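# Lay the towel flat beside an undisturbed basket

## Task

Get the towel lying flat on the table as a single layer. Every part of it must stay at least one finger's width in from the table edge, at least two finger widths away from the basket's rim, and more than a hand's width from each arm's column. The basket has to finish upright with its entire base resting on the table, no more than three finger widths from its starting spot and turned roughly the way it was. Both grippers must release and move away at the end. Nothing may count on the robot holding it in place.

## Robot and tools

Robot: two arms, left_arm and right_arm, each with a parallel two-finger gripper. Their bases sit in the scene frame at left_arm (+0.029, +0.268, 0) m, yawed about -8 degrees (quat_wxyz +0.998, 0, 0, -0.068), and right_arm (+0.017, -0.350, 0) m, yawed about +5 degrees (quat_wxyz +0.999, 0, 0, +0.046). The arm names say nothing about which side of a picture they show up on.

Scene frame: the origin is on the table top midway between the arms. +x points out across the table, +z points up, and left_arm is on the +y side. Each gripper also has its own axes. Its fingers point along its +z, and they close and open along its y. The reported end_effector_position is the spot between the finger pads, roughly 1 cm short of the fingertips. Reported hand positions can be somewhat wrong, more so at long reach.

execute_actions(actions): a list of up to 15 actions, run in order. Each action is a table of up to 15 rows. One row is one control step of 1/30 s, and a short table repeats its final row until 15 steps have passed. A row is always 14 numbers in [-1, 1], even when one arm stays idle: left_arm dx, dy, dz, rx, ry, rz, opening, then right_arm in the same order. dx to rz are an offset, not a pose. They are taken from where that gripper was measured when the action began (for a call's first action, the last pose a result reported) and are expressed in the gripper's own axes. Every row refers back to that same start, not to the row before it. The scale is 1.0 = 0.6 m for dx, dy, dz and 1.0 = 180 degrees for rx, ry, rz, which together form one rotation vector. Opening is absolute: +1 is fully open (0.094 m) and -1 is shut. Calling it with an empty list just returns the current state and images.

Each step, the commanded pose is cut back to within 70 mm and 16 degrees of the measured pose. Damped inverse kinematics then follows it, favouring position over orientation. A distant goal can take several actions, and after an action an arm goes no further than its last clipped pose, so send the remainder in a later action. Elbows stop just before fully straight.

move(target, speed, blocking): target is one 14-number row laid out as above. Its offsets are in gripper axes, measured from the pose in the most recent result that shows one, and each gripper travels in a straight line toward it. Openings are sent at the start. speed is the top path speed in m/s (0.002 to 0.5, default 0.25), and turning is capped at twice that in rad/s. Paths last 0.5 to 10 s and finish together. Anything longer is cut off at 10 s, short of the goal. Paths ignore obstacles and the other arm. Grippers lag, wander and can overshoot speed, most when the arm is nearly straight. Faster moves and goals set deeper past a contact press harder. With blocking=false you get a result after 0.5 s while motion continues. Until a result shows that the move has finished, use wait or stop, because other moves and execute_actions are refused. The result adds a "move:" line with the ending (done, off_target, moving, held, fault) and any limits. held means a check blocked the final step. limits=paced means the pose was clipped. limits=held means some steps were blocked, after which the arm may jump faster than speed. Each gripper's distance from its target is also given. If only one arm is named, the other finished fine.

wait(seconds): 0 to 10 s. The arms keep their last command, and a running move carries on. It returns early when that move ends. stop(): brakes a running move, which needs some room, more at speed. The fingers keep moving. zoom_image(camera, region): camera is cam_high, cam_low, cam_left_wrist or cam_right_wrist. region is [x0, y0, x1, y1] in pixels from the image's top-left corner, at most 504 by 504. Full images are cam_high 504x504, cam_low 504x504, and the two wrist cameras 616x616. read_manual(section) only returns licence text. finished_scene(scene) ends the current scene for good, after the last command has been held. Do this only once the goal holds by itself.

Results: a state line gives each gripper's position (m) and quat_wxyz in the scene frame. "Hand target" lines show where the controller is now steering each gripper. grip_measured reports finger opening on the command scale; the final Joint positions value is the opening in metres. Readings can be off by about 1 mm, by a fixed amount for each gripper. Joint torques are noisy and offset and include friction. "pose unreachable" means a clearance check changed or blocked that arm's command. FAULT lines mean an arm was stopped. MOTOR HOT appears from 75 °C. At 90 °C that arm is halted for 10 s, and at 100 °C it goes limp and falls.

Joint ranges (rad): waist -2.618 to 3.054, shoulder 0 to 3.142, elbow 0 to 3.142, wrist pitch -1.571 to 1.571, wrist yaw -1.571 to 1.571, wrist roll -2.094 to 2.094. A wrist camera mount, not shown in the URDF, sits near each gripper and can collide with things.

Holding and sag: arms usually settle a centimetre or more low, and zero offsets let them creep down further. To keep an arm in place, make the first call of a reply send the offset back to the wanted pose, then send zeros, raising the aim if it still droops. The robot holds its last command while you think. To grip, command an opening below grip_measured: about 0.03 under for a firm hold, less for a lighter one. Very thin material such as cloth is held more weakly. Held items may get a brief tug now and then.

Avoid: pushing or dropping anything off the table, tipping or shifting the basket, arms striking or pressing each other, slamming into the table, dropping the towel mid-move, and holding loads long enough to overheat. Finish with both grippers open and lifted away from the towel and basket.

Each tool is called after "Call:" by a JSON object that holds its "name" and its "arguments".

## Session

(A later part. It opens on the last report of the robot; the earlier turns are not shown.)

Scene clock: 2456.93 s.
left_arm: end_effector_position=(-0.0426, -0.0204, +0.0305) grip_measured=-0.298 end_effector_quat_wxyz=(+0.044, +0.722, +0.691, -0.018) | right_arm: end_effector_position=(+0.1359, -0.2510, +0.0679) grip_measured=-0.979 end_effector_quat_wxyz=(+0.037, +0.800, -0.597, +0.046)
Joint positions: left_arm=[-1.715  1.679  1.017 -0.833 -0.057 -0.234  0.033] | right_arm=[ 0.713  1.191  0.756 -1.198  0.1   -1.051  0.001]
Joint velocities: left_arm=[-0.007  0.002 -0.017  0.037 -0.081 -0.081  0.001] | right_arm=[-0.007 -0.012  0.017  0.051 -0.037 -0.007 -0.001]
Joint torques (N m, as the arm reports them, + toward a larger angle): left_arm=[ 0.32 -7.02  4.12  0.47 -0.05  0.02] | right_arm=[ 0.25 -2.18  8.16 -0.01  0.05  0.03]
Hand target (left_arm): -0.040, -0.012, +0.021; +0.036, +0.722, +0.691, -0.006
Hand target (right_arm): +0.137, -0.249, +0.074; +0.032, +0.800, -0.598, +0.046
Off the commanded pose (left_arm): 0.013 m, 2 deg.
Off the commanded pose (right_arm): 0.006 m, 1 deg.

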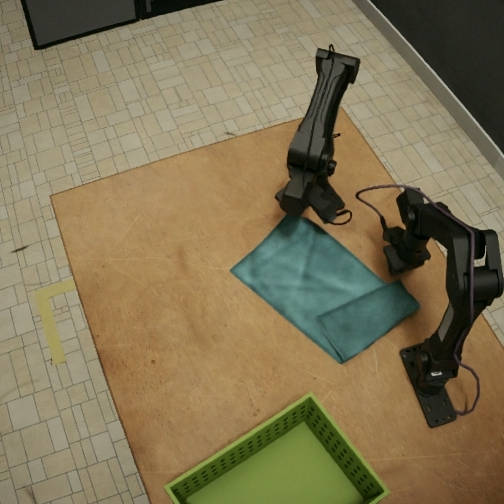

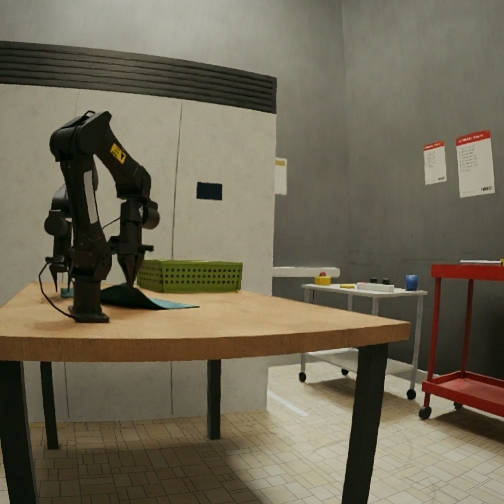

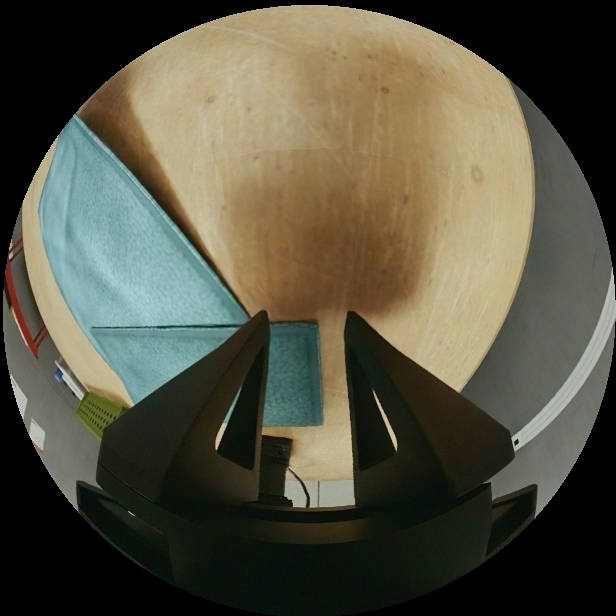

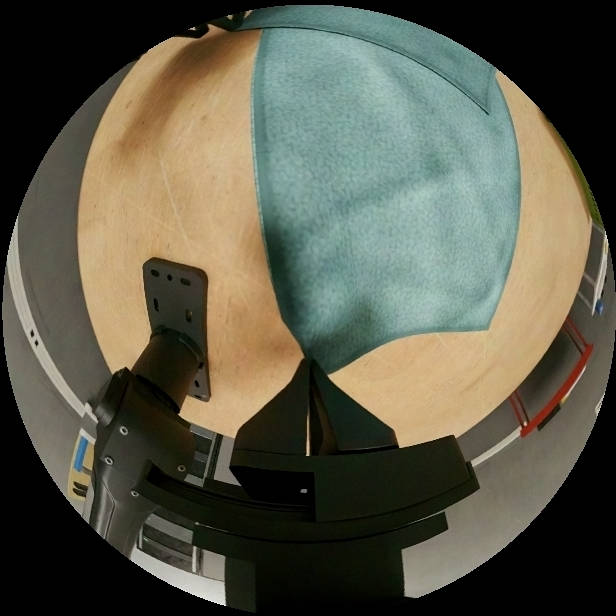

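Call:
{"name": "execute_actions", "arguments": {"actions": [[[0.032,0,0,0,0,0,-0.3, 0,0,-0.012,0,0,0,-1]],[[0.005,0,0.03,0,0,0,-0.3, 0,0,-0.01,0,0,0,-1]],[[0,0,0.012,0,0,0,-0.3, 0,0,-0.01,0,0,0,-1]]]}}

Scene clock: 2472.03 s.
left_arm: end_effector_position=(-0.0447, -0.0178, +0.0201) grip_measured=-0.298 end_effector_quat_wxyz=(+0.056, +0.721, +0.689, -0.039) | right_arm: end_effector_position=(+0.1306, -0.2565, +0.0685) grip_measured=-0.979 end_effector_quat_wxyz=(+0.052, +0.800, -0.596, +0.044)
Joint positions: left_arm=[-1.724  1.649  0.933 -0.731 -0.057 -0.24   0.033] | right_arm=[ 0.713  1.191  0.756 -1.229  0.1   -1.051  0.001]
Joint velocities: left_arm=[-0.012 -0.012 -0.022 -0.007 -0.081 -0.007 -0.   ] | right_arm=[-0.012 -0.027  0.027  0.037 -0.051 -0.037  0.001]
Joint torques (N m, as the arm reports them, + toward a larger angle): left_arm=[-0.02 -6.35  5.34  0.58 -0.01  0.06] | right_arm=[ 0.25 -2.07  8.14 -0.05  0.05  0.03]
Hand target (left_arm): -0.043, -0.013, +0.013; +0.050, +0.722, +0.690, -0.030
Hand target (right_arm): +0.132, -0.254, +0.074; +0.048, +0.800, -0.597, +0.044
Off the commanded pose (left_arm): 0.009 m, 1 deg.
Off the commanded pose (right_arm): 0.006 m, 0 deg.

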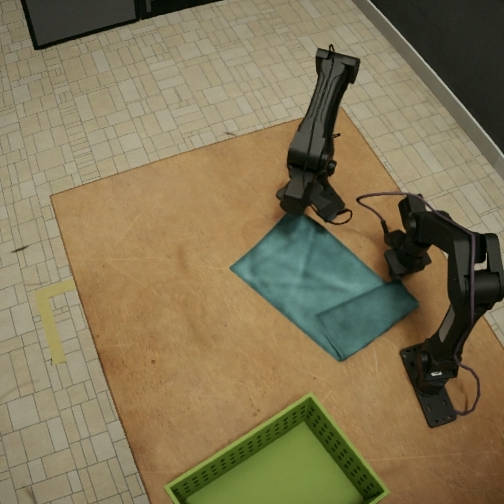

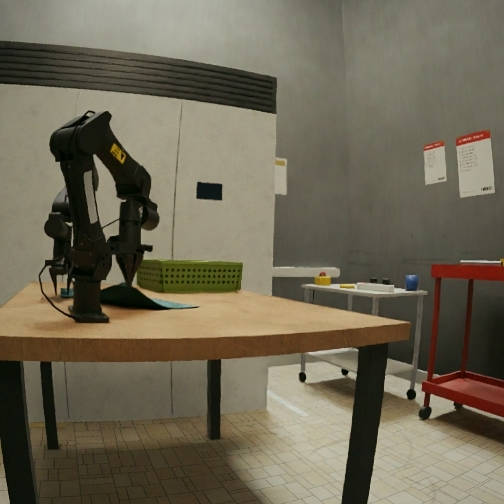

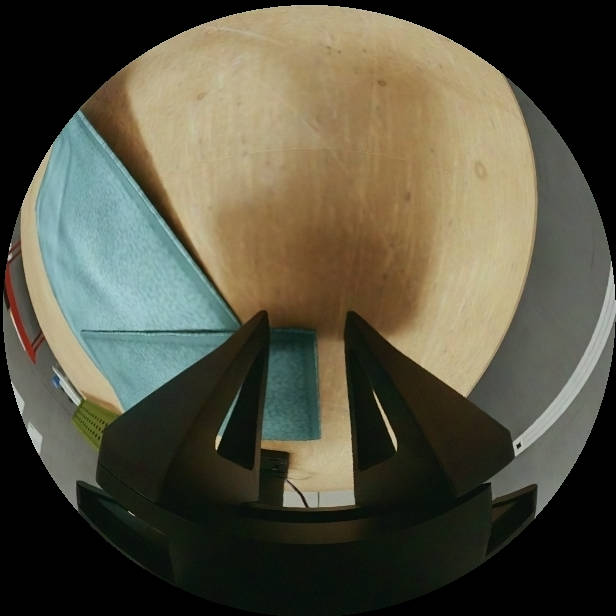

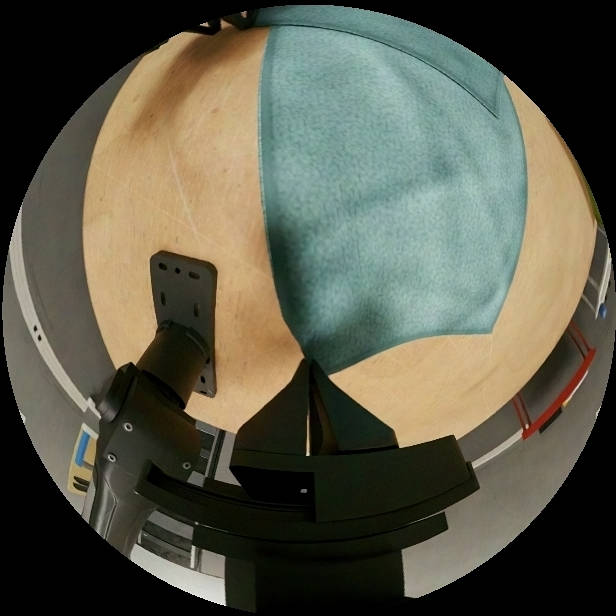

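Call:
{"name": "execute_actions", "arguments": {"actions": [[[0.025,0,-0.012,0,0.045,0,-0.3, -0.005,-0.015,-0.015,0,0.03,0,-1]],[[0.0,0,0.0,0,0.01,0,-0.3, 0,0,-0.008,0,0,0,-1]]]}}

Scene clock: 2477.80 s.
left_arm: end_effector_position=(-0.0412, +0.0083, +0.0180) grip_measured=-0.298 end_effector_quat_wxyz=(+0.004, +0.724, +0.689, +0.028) | right_arm: end_effector_position=(+0.1346, -0.2536, +0.0714) grip_measured=-0.979 end_effector_quat_wxyz=(+0.082, +0.797, -0.594, +0.074)
Joint positions: left_arm=[-1.724  1.707  0.997 -0.906 -0.034 -0.24   0.033] | right_arm=[ 0.776  1.273  0.807 -1.262  0.158 -0.981  0.001]
Joint velocities: left_arm=[ 0.012  0.007 -0.012  0.037 -0.037  0.066  0.001] | right_arm=[ 0.007 -0.012 -0.002 -0.051  0.037  0.022 -0.   ]
Joint torques (N m, as the arm reports them, + toward a larger angle): left_arm=[ 0.39 -7.1   8.98  0.05  0.1   0.04] | right_arm=[ 0.29 -2.48  7.59 -0.18  0.07  0.04]
Hand target (left_arm): -0.043, +0.002, +0.022; +0.002, +0.724, +0.690, +0.023
Hand target (right_arm): +0.135, -0.252, +0.076; +0.080, +0.797, -0.594, +0.074
Off the commanded pose (left_arm): 0.008 m, 1 deg.
Off the commanded pose (right_arm): 0.005 m, 0 deg.

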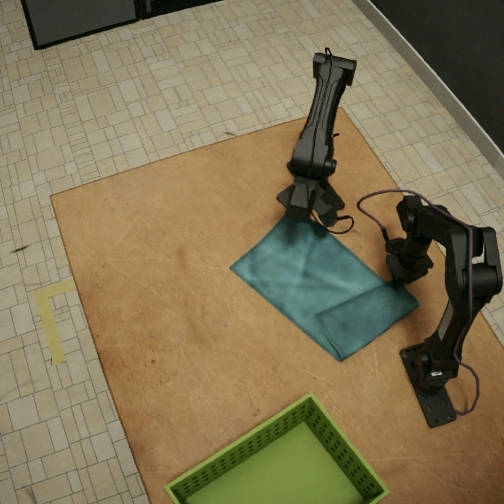

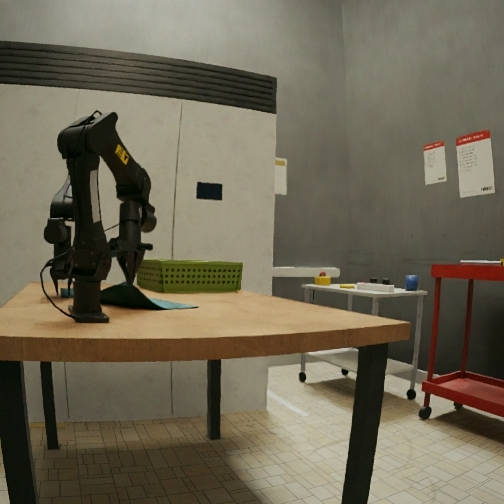

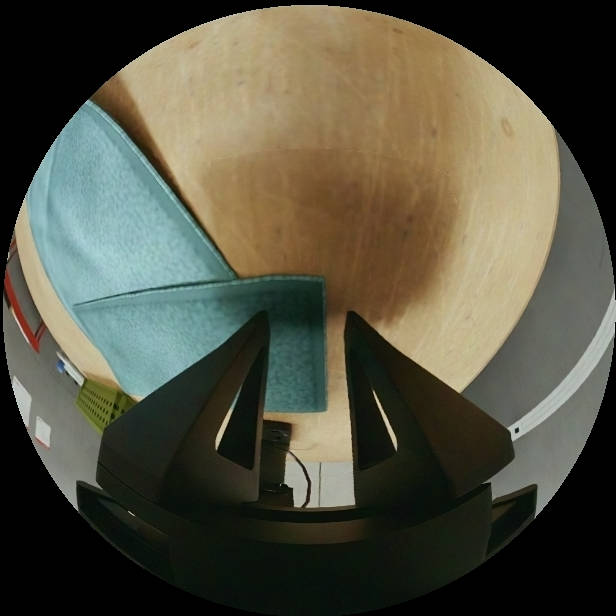

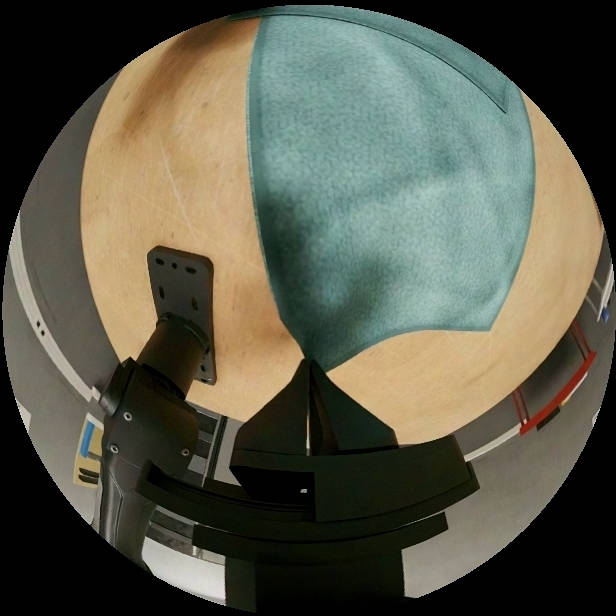

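Call:
{"name": "execute_actions", "arguments": {"actions": []}}

Scene clock: 2488.80 s.
left_arm: end_effector_position=(-0.0411, +0.0085, +0.0180) grip_measured=-0.298 end_effector_quat_wxyz=(+0.003, +0.724, +0.689, +0.028) | right_arm: end_effector_position=(+0.1345, -0.2537, +0.0714) grip_measured=-0.979 end_effector_quat_wxyz=(+0.082, +0.797, -0.594, +0.074)
Joint positions: left_arm=[-1.724  1.707  0.997 -0.907 -0.034 -0.24   0.033] | right_arm=[ 0.776  1.273  0.807 -1.262  0.158 -0.981  0.001]
Joint velocities: left_arm=[ 0.012 -0.002 -0.017  0.022 -0.081  0.066 -0.   ] | right_arm=[ 0.012 -0.002  0.002  0.037 -0.051  0.007  0.   ]
Joint torques (N m, as the arm reports them, + toward a larger angle): left_arm=[ 0.46 -7.16  8.98  0.04  0.07  0.09] | right_arm=[ 0.3  -2.48  7.59 -0.19  0.08  0.03]
Hand target (left_arm): -0.043, +0.002, +0.022; +0.002, +0.724, +0.690, +0.024
Hand target (right_arm): +0.135, -0.252, +0.076; +0.080, +0.797, -0.594, +0.074
Off the commanded pose (left_arm): 0.008 m, 1 deg.
Off the commanded pose (right_arm): 0.005 m, 0 deg.

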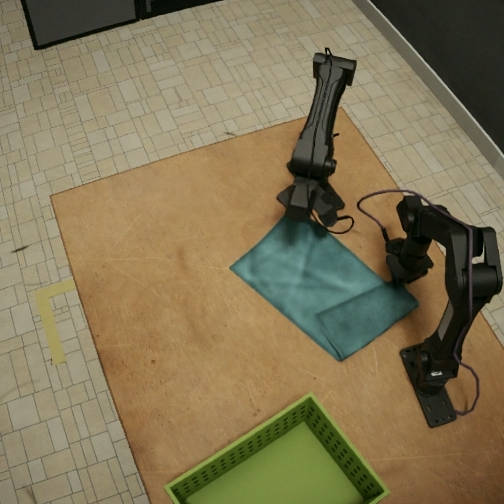

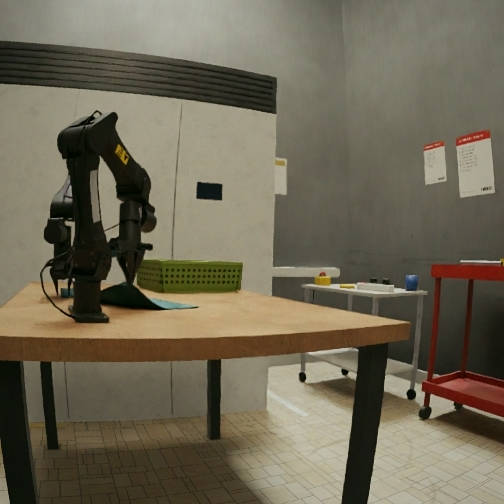

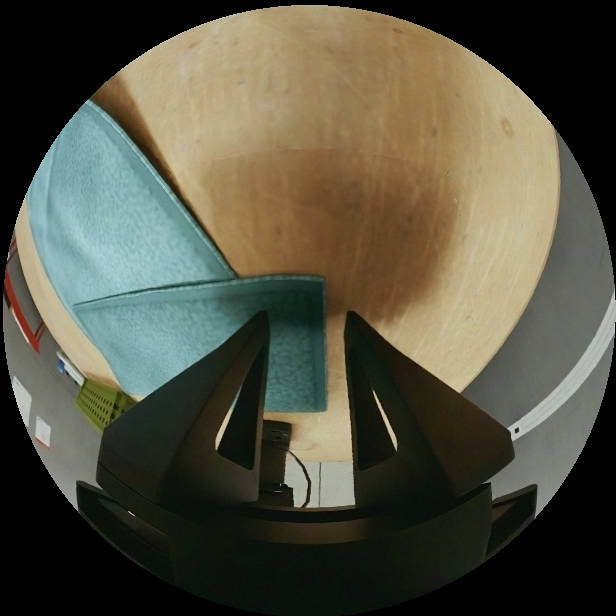

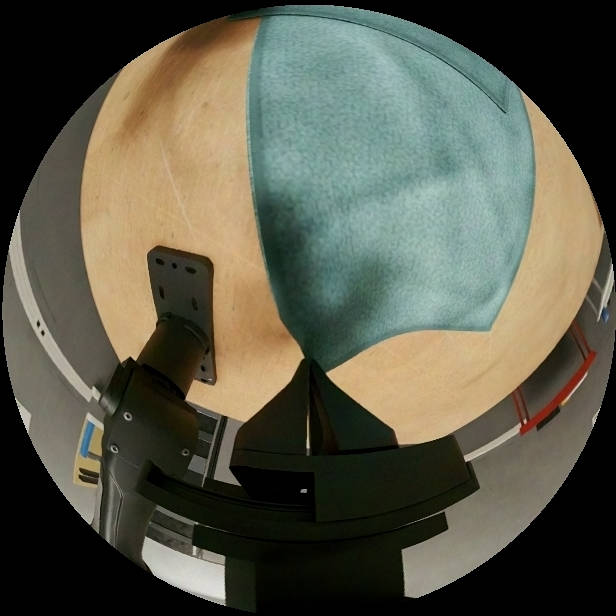

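Call:
{"name": "execute_actions", "arguments": {"actions": [[[-0.02,0,-0.012,0,0,0,-0.3, 0,0,-0.008,0.01,-0.03,0,-1]],[[-0.02,0,-0.012,0,0,0,-0.3, 0,0,-0.008,0.01,-0.03,0,-1]]]}}

Scene clock: 2506.73 s.
left_arm: end_effector_position=(-0.0451, -0.0048, +0.0259) grip_measured=-0.298 end_effector_quat_wxyz=(+0.004, +0.724, +0.689, +0.028) | right_arm: end_effector_position=(+0.1354, -0.2539, +0.0789) grip_measured=-0.979 end_effector_quat_wxyz=(+0.027, +0.803, -0.594, +0.031)
Joint positions: left_arm=[-1.724  1.742  1.073 -0.947 -0.034 -0.24   0.033] | right_arm=[ 0.67   1.154  0.781 -1.241  0.071 -1.106  0.001]
Joint velocities: left_arm=[-0.002  0.002 -0.022  0.051 -0.007 -0.022 -0.   ] | right_arm=[ 0.002  0.022 -0.012 -0.022 -0.066 -0.11  -0.   ]
Joint torques (N m, as the arm reports them, + toward a larger angle): left_arm=[ 0.77 -7.31  8.82  0.03 -0.01  0.13] | right_arm=[-0.8  -3.63  5.44  0.22 -0.09 -0.09]
Hand target (left_arm): -0.044, -0.010, +0.029; +0.004, +0.724, +0.689, +0.028
Hand target (right_arm): +0.135, -0.253, +0.080; +0.014, +0.803, -0.595, +0.026
Off the commanded pose (left_arm): 0.006 m, 0 deg.
Off the commanded pose (right_arm): 0.002 m, 2 deg.

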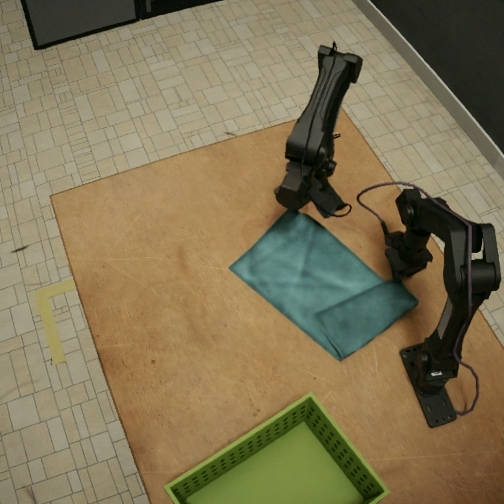

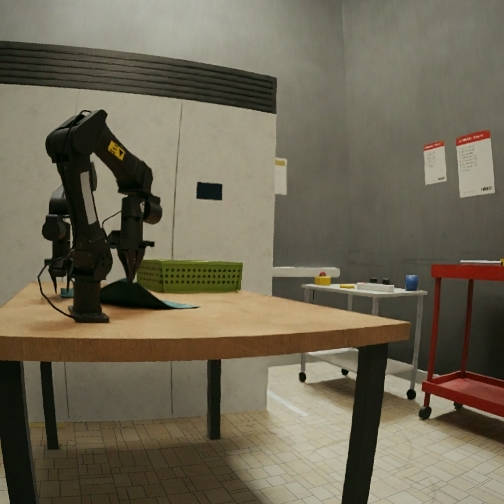

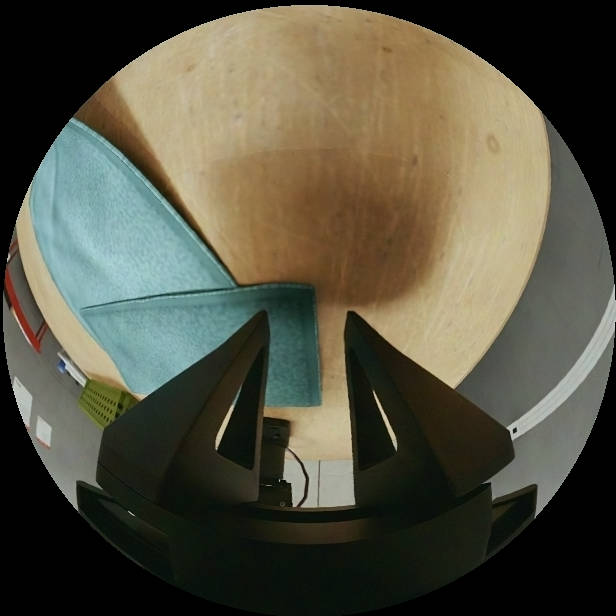

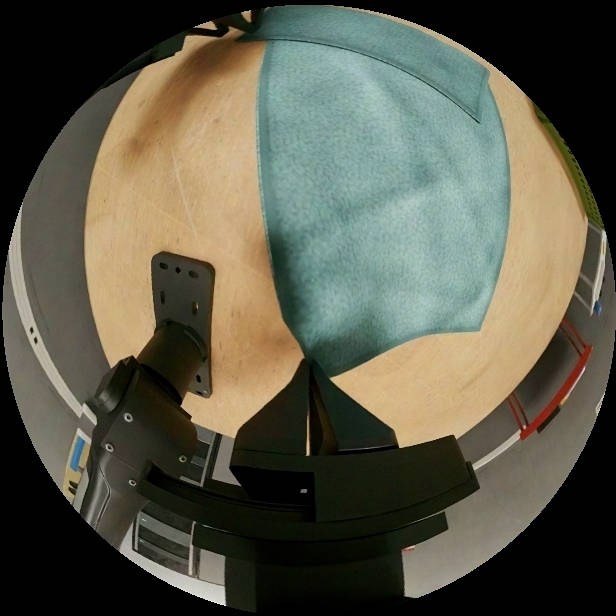

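Call:
{"name": "execute_actions", "arguments": {"actions": [[[0,0.007,0.0,-0.012,0,0,-0.3, 0,0,-0.003,0,-0.01,0,-1]],[[0,0,0.03,0,0,0,-0.3, 0,0,-0.003,0,-0.01,0,-1]]]}}

Scene clock: 2512.23 s.
left_arm: end_effector_position=(-0.0429, -0.0110, +0.0157) grip_measured=-0.298 end_effector_quat_wxyz=(+0.018, +0.724, +0.689, +0.025) | right_arm: end_effector_position=(+0.1360, -0.2551, +0.0787) grip_measured=-0.979 end_effector_quat_wxyz=(+0.026, +0.806, -0.591, +0.018)
Joint positions: left_arm=[-1.724  1.761  1.051 -0.887 -0.056 -0.24   0.033] | right_arm=[ 0.633  1.154  0.781 -1.241  0.047 -1.152  0.001]
Joint velocities: left_arm=[-0.002 -0.007 -0.007 -0.022 -0.022 -0.051 -0.   ] | right_arm=[ 0.007  0.017  0.017 -0.066  0.037 -0.022  0.001]
Joint torques (N m, as the arm reports them, + toward a larger angle): left_arm=[ 0.19 -7.8   4.28  0.31 -0.03  0.05] | right_arm=[-0.88 -2.89  6.21  0.13 -0.11 -0.1 ]
Hand target (left_arm): -0.040, -0.005, +0.008; +0.013, +0.724, +0.689, +0.034
Hand target (right_arm): +0.136, -0.254, +0.081; +0.018, +0.805, -0.593, +0.013
Off the commanded pose (left_arm): 0.010 m, 1 deg.
Off the commanded pose (right_arm): 0.002 m, 1 deg.

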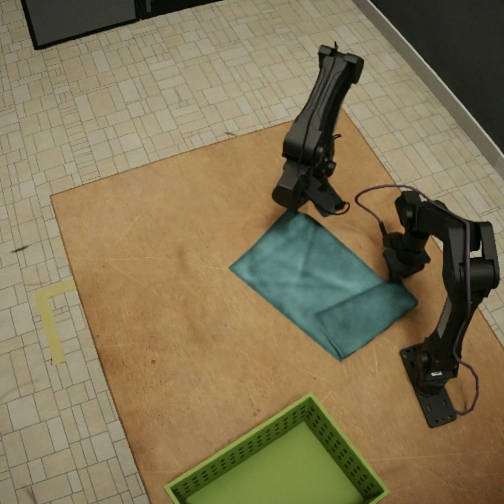

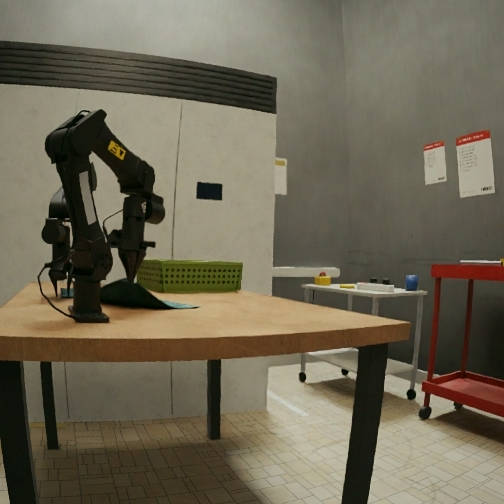

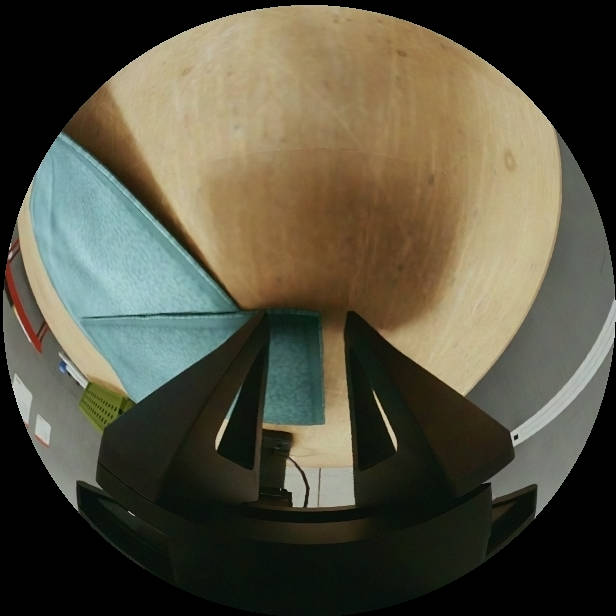

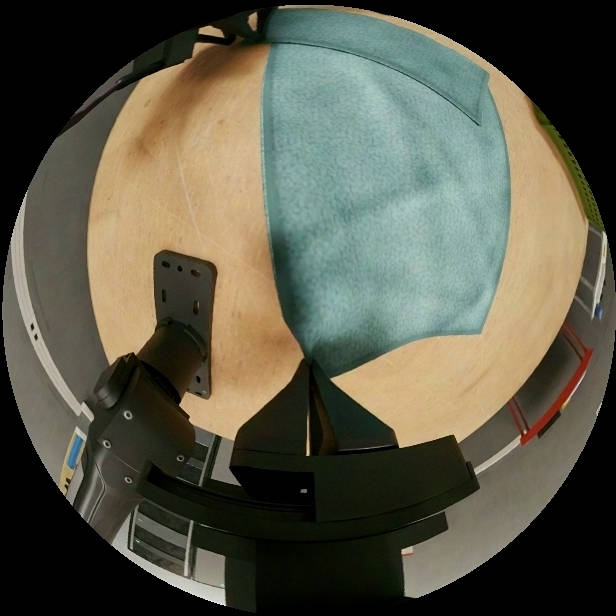

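Call:
{"name": "execute_actions", "arguments": {"actions": [[[0,0,0.012,0,0,0,-0.35, 0,0,-0.003,0,0,0,-1],[0,0,0.012,0,0,0,-0.4, 0,0,-0.003,0,0,0,-1],[0,0,0.012,0,0,0,-0.45, 0,0,-0.003,0,0,0,-1],[0,0,0.012,0,0,0,-0.5, 0,0,-0.003,0,0,0,-1],[0,0,0.012,0,0,0,-0.55, 0,0,-0.003,0,0,0,-1],[0,0,0.012,0,0,0,-0.6, 0,0,-0.003,0,0,0,-1],[0,0,0.012,0,0,0,-0.65, 0,0,-0.003,0,0,0,-1],[0,0,0.012,0,0,0,-0.7, 0,0,-0.003,0,0,0,-1],[0,0,0.012,0,0,0,-0.74, 0,0,-0.003,0,0,0,-1],[0,0,0.012,0,0,0,-0.78, 0,0,-0.003,0,0,0,-1],[0,0,0.012,0,0,0,-0.82, 0,0,-0.003,0,0,0,-1],[0,0,0.012,0,0,0,-0.85, 0,0,-0.003,0,0,0,-1],[0,0,0.012,0,0,0,-0.88, 0,0,-0.003,0,0,0,-1],[0,0,0.012,0,0,0,-0.9, 0,0,-0.003,0,0,0,-1],[0,0,0.012,0,0,0,-0.9, 0,0,-0.003,0,0,0,-1]],[[0,0,0.012,0,0,0,-0.92, 0,0,0,0,0,0,-1],[0,0,0.012,0,0,0,-0.94, 0,0,0,0,0,0,-1],[0,0,0.012,0,0,0,-0.96, 0,0,0,0,0,0,-1],[0,0,0.012,0,0,0,-0.98, 0,0,0,0,0,0,-1],[0,0,0.012,0,0,0,-1, 0,0,0,0,0,0,-1]]]}}

Scene clock: 2520.30 s.
left_arm: end_effector_position=(-0.0457, -0.0205, +0.0156) grip_measured=-0.985 end_effector_quat_wxyz=(+0.028, +0.724, +0.690, +0.008) | right_arm: end_effector_position=(+0.1360, -0.2550, +0.0787) grip_measured=-0.979 end_effector_quat_wxyz=(+0.026, +0.807, -0.590, +0.018)
Joint positions: left_arm=[-1.724  1.761  1.051 -0.847 -0.056 -0.24   0.001] | right_arm=[ 0.633  1.154  0.781 -1.241  0.047 -1.153  0.001]
Joint velocities: left_arm=[-0.007  0.007  0.002 -0.037  0.037  0.037 -0.001] | right_arm=[ 0.007 -0.012 -0.002  0.007 -0.022  0.007  0.001]
Joint torques (N m, as the arm reports them, + toward a larger angle): left_arm=[ 0.13 -7.64  4.97  0.42 -0.01  0.03] | right_arm=[-0.01 -1.72  6.22  0.14  0.03 -0.01]
Hand target (left_arm): -0.044, -0.016, +0.009; +0.023, +0.724, +0.689, +0.016
Hand target (right_arm): +0.136, -0.255, +0.079; +0.026, +0.807, -0.590, +0.018
Off the commanded pose (left_arm): 0.009 m, 1 deg.
Off the commanded pose (right_arm): 0.000 m, 0 deg.

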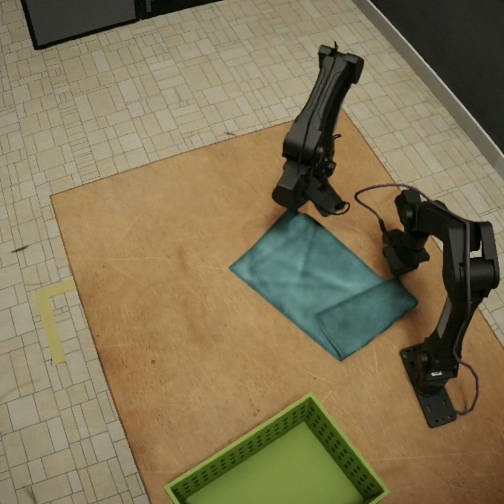

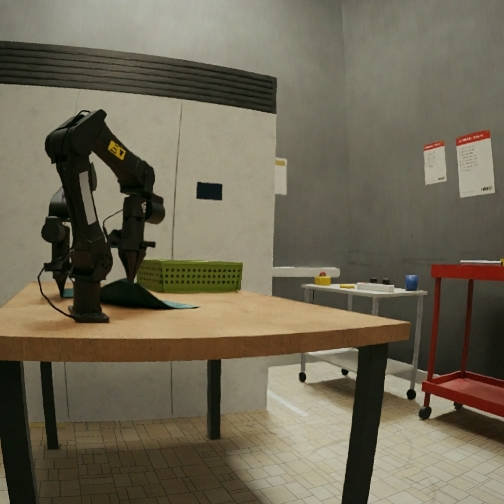

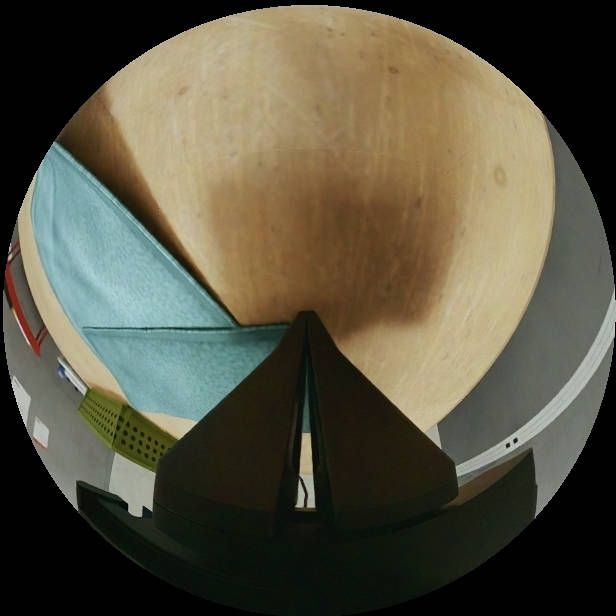

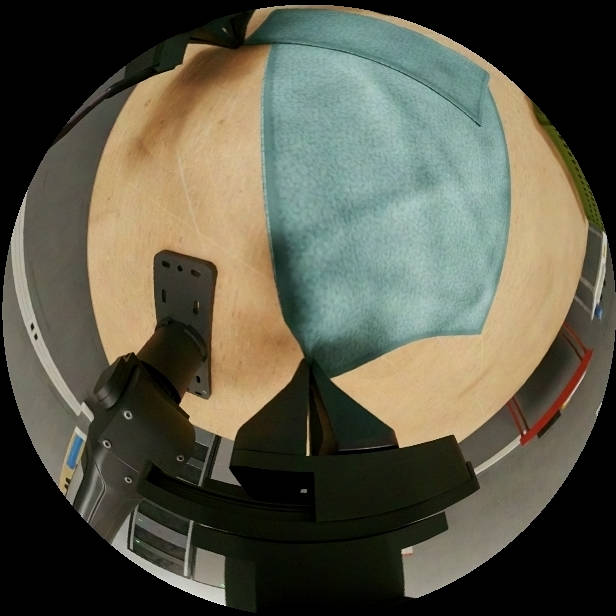

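Call:
{"name": "execute_actions", "arguments": {"actions": [[[0,0,-0.02,0,0,0,-1, 0,0,0,0,0,0,-1],[0,0,-0.02,0,0,0,-1, 0,0,0,0,0,0,-1],[0,0,-0.02,0,0,0,-1, 0,0,0,0,0,0,-1],[0,0,-0.02,0,0,0,-1, 0,0,0,0,0,0,-1],[0,0,-0.02,0,0,0,-1, 0,0,0,0,0,0,-1],[0,0,-0.02,0,0,0,-0.3, 0,0,0,0,0,0,-1]],[[0.03,0.005,-0.005,0,0.02,0,-0.3, 0,0,0,0,0,0,-1]]]}}

Scene clock: 2533.93 s.
left_arm: end_effector_position=(-0.0404, -0.0001, +0.0177) grip_measured=-0.302 end_effector_quat_wxyz=(+0.006, +0.724, +0.688, +0.042) | right_arm: end_effector_position=(+0.1360, -0.2550, +0.0787) grip_measured=-0.979 end_effector_quat_wxyz=(+0.026, +0.807, -0.590, +0.018)
Joint positions: left_arm=[-1.724  1.755  1.051 -0.934 -0.052 -0.24   0.033] | right_arm=[ 0.633  1.154  0.781 -1.241  0.047 -1.153  0.001]
Joint velocities: left_arm=[ 0.002 -0.002 -0.007 -0.051 -0.066 -0.022  0.   ] | right_arm=[ 0.017  0.017 -0.007  0.037  0.007  0.007 -0.   ]
Joint torques (N m, as the arm reports them, + toward a larger angle): left_arm=[ 0.25 -9.78  5.49  0.01  0.09  0.02] | right_arm=[ 0.   -1.72  6.21  0.14  0.03 -0.01]
Hand target (left_arm): -0.040, +0.005, +0.020; -0.001, +0.723, +0.689, +0.042
Hand target (right_arm): +0.136, -0.255, +0.079; +0.026, +0.807, -0.590, +0.018
Off the commanded pose (left_arm): 0.005 m, 1 deg.
Off the commanded pose (right_arm): 0.000 m, 0 deg.

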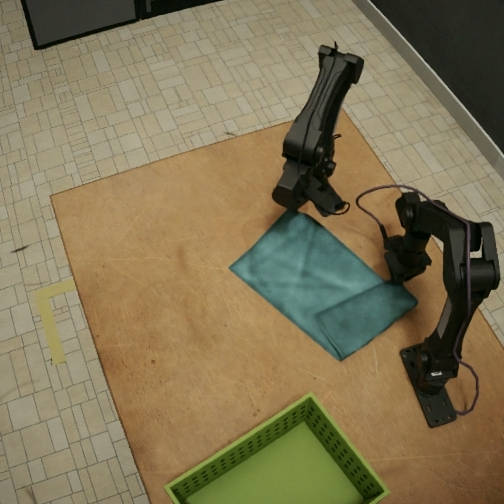

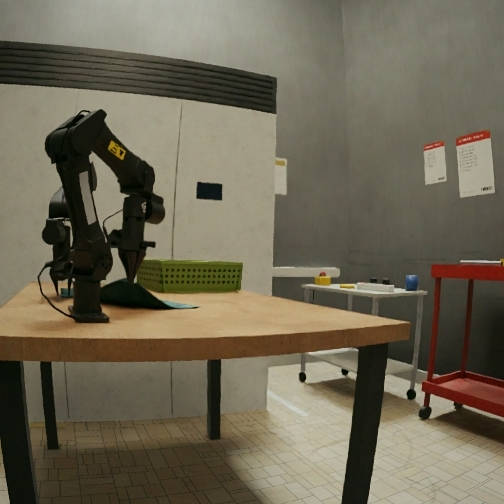

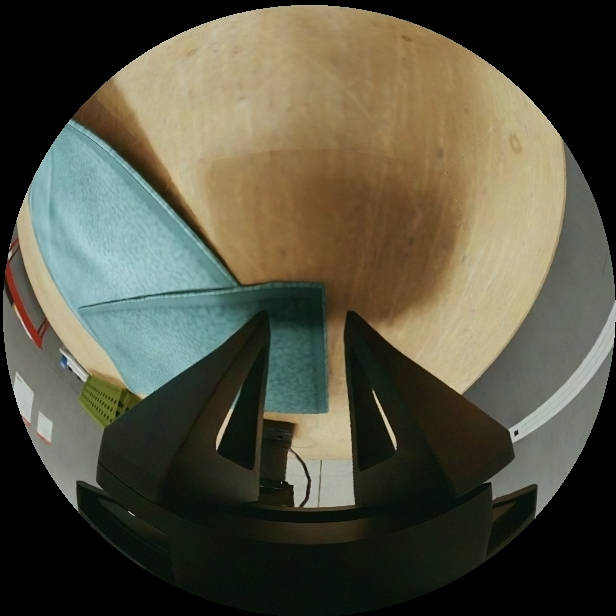

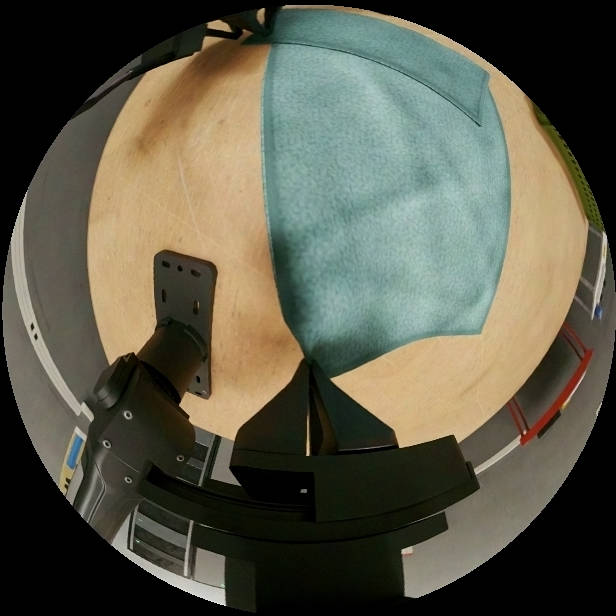

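Call:
{"name": "execute_actions", "arguments": {"actions": [[[0.008,0,0.016,0,0,0,-0.3, 0,0,0,0,0,0,-1]],[[0.008,0,0.01,0,0,0,-0.35, 0,0,0,0,0,0,-1],[0.008,0,0.01,0,0,0,-0.4, 0,0,0,0,0,0,-1],[0.008,0,0.01,0,0,0,-0.45, 0,0,0,0,0,0,-1],[0.008,0,0.01,0,0,0,-0.5, 0,0,0,0,0,0,-1],[0.008,0,0.01,0,0,0,-0.55, 0,0,0,0,0,0,-1],[0.008,0,0.01,0,0,0,-0.6, 0,0,0,0,0,0,-1],[0.008,0,0.01,0,0,0,-0.65, 0,0,0,0,0,0,-1],[0.008,0,0.01,0,0,0,-0.7, 0,0,0,0,0,0,-1],[0.008,0,0.01,0,0,0,-0.74, 0,0,0,0,0,0,-1],[0.008,0,0.01,0,0,0,-0.78, 0,0,0,0,0,0,-1],[0.008,0,0.01,0,0,0,-0.8, 0,0,0,0,0,0,-1]]]}}

Scene clock: 2538.63 s.
left_arm: end_effector_position=(-0.0413, -0.0033, +0.0135) grip_measured=-0.798 end_effector_quat_wxyz=(+0.011, +0.724, +0.689, +0.033) | right_arm: end_effector_position=(+0.1360, -0.2550, +0.0787) grip_measured=-0.979 end_effector_quat_wxyz=(+0.026, +0.807, -0.590, +0.018)
Joint positions: left_arm=[-1.724  1.755  1.034 -0.895 -0.052 -0.24   0.01 ] | right_arm=[ 0.633  1.154  0.781 -1.241  0.047 -1.153  0.001]
Joint velocities: left_arm=[ 0.007  0.022 -0.002  0.037 -0.095  0.095 -0.001] | right_arm=[ 0.002 -0.007 -0.007 -0.022  0.022 -0.095  0.   ]
Joint torques (N m, as the arm reports them, + toward a larger angle): left_arm=[-0.1  -8.91  3.26  0.29 -0.02  0.01] | right_arm=[ 0.   -1.72  6.21  0.14  0.03  0.  ]
Hand target (left_arm): -0.040, +0.005, +0.008; +0.007, +0.724, +0.689, +0.040
Hand target (right_arm): +0.136, -0.255, +0.079; +0.026, +0.807, -0.590, +0.018
Off the commanded pose (left_arm): 0.011 m, 1 deg.
Off the commanded pose (right_arm): 0.000 m, 0 deg.

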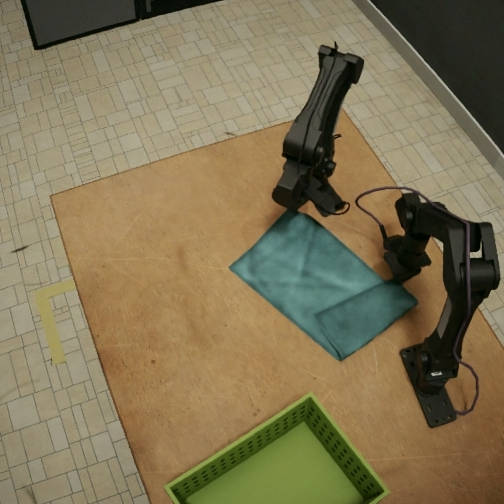

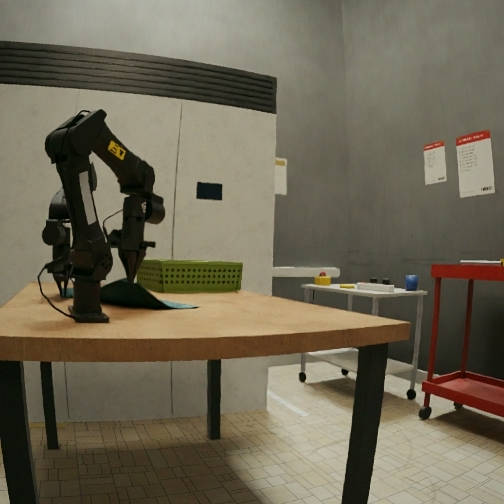

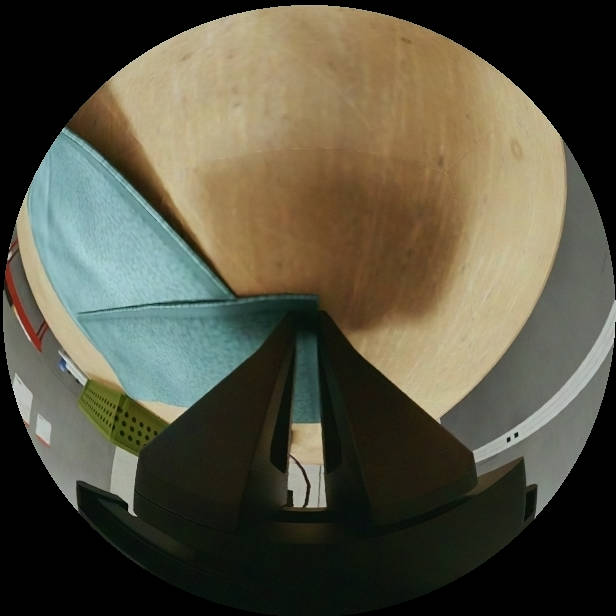

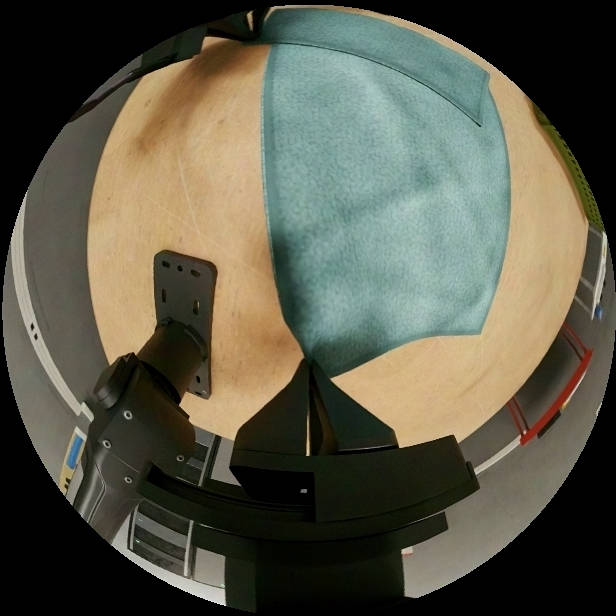

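Call:
{"name": "execute_actions", "arguments": {"actions": [[[0.006,0,0.012,0,0,0,-0.82, 0,0,0,0,0,0,-1],[0.006,0,0.012,0,0,0,-0.84, 0,0,0,0,0,0,-1],[0.006,0,0.012,0,0,0,-0.86, 0,0,0,0,0,0,-1],[0.006,0,0.012,0,0,0,-0.88, 0,0,0,0,0,0,-1],[0.006,0,0.012,0,0,0,-0.9, 0,0,0,0,0,0,-1],[0.006,0,0.012,0,0,0,-0.91, 0,0,0,0,0,0,-1],[0.006,0,0.012,0,0,0,-0.92, 0,0,0,0,0,0,-1],[0.006,0,0.012,0,0,0,-0.93, 0,0,0,0,0,0,-1],[0.006,0,0.012,0,0,0,-0.94, 0,0,0,0,0,0,-1],[0.006,0,0.012,0,0,0,-0.95, 0,0,0,0,0,0,-1],[0.006,0,0.012,0,0,0,-0.96, 0,0,0,0,0,0,-1],[0.006,0,0.012,0,0,0,-0.97, 0,0,0,0,0,0,-1],[0.006,0,0.012,0,0,0,-0.98, 0,0,0,0,0,0,-1],[0.006,0,0.012,0,0,0,-1, 0,0,0,0,0,0,-1]]]}}

Scene clock: 2547.33 s.
left_arm: end_effector_position=(-0.0421, -0.0058, +0.0134) grip_measured=-0.983 end_effector_quat_wxyz=(+0.014, +0.724, +0.689, +0.028) | right_arm: end_effector_position=(+0.1360, -0.2550, +0.0787) grip_measured=-0.979 end_effector_quat_wxyz=(+0.026, +0.807, -0.590, +0.018)
Joint positions: left_arm=[-1.724  1.755  1.034 -0.885 -0.052 -0.24   0.001] | right_arm=[ 0.633  1.154  0.781 -1.241  0.047 -1.153  0.001]
Joint velocities: left_arm=[-0.007 -0.002 -0.017  0.007 -0.022  0.022 -0.001] | right_arm=[-0.012  0.012 -0.002 -0.037 -0.037  0.022 -0.001]
Joint torques (N m, as the arm reports them, + toward a larger angle): left_arm=[-0.04 -8.49  3.32  0.4  -0.04  0.01] | right_arm=[-0.01 -1.72  6.22  0.14  0.03  0.  ]
Hand target (left_arm): -0.041, +0.001, +0.007; +0.011, +0.724, +0.689, +0.033
Hand target (right_arm): +0.136, -0.255, +0.079; +0.026, +0.807, -0.590, +0.018
Off the commanded pose (left_arm): 0.010 m, 1 deg.
Off the commanded pose (right_arm): 0.000 m, 0 deg.

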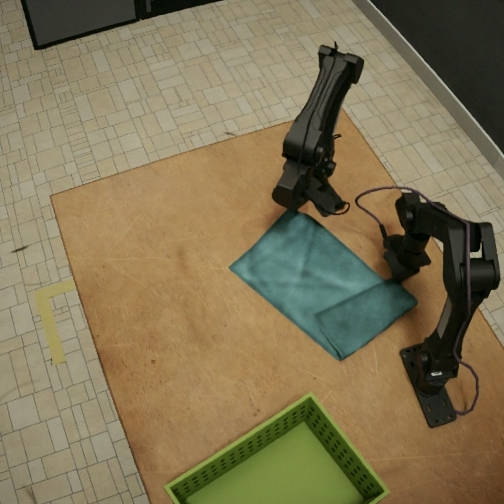

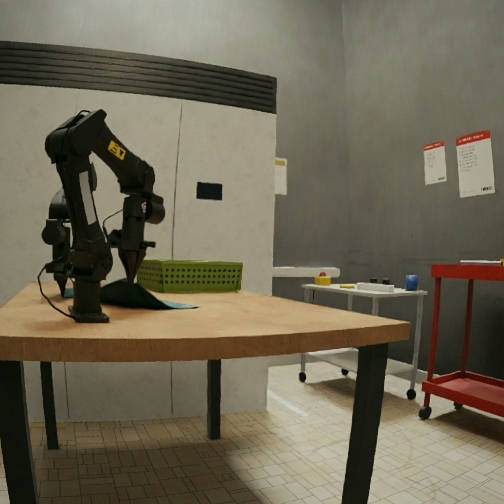

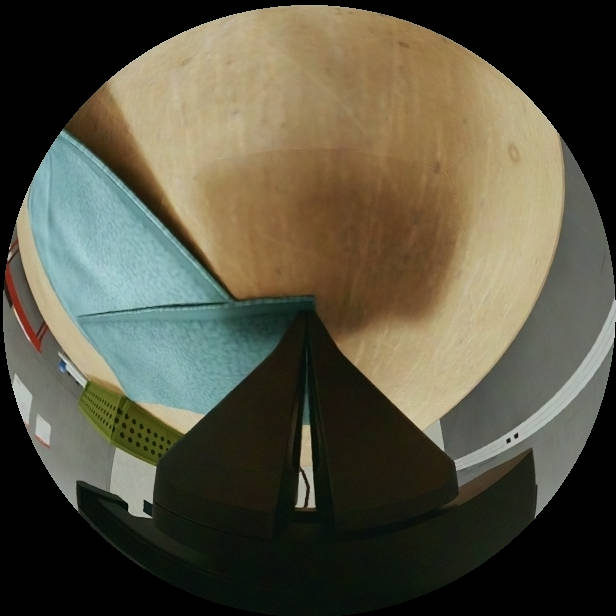

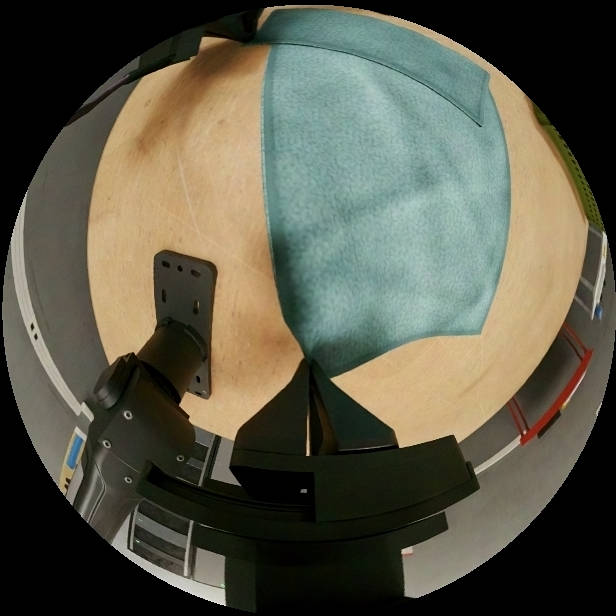

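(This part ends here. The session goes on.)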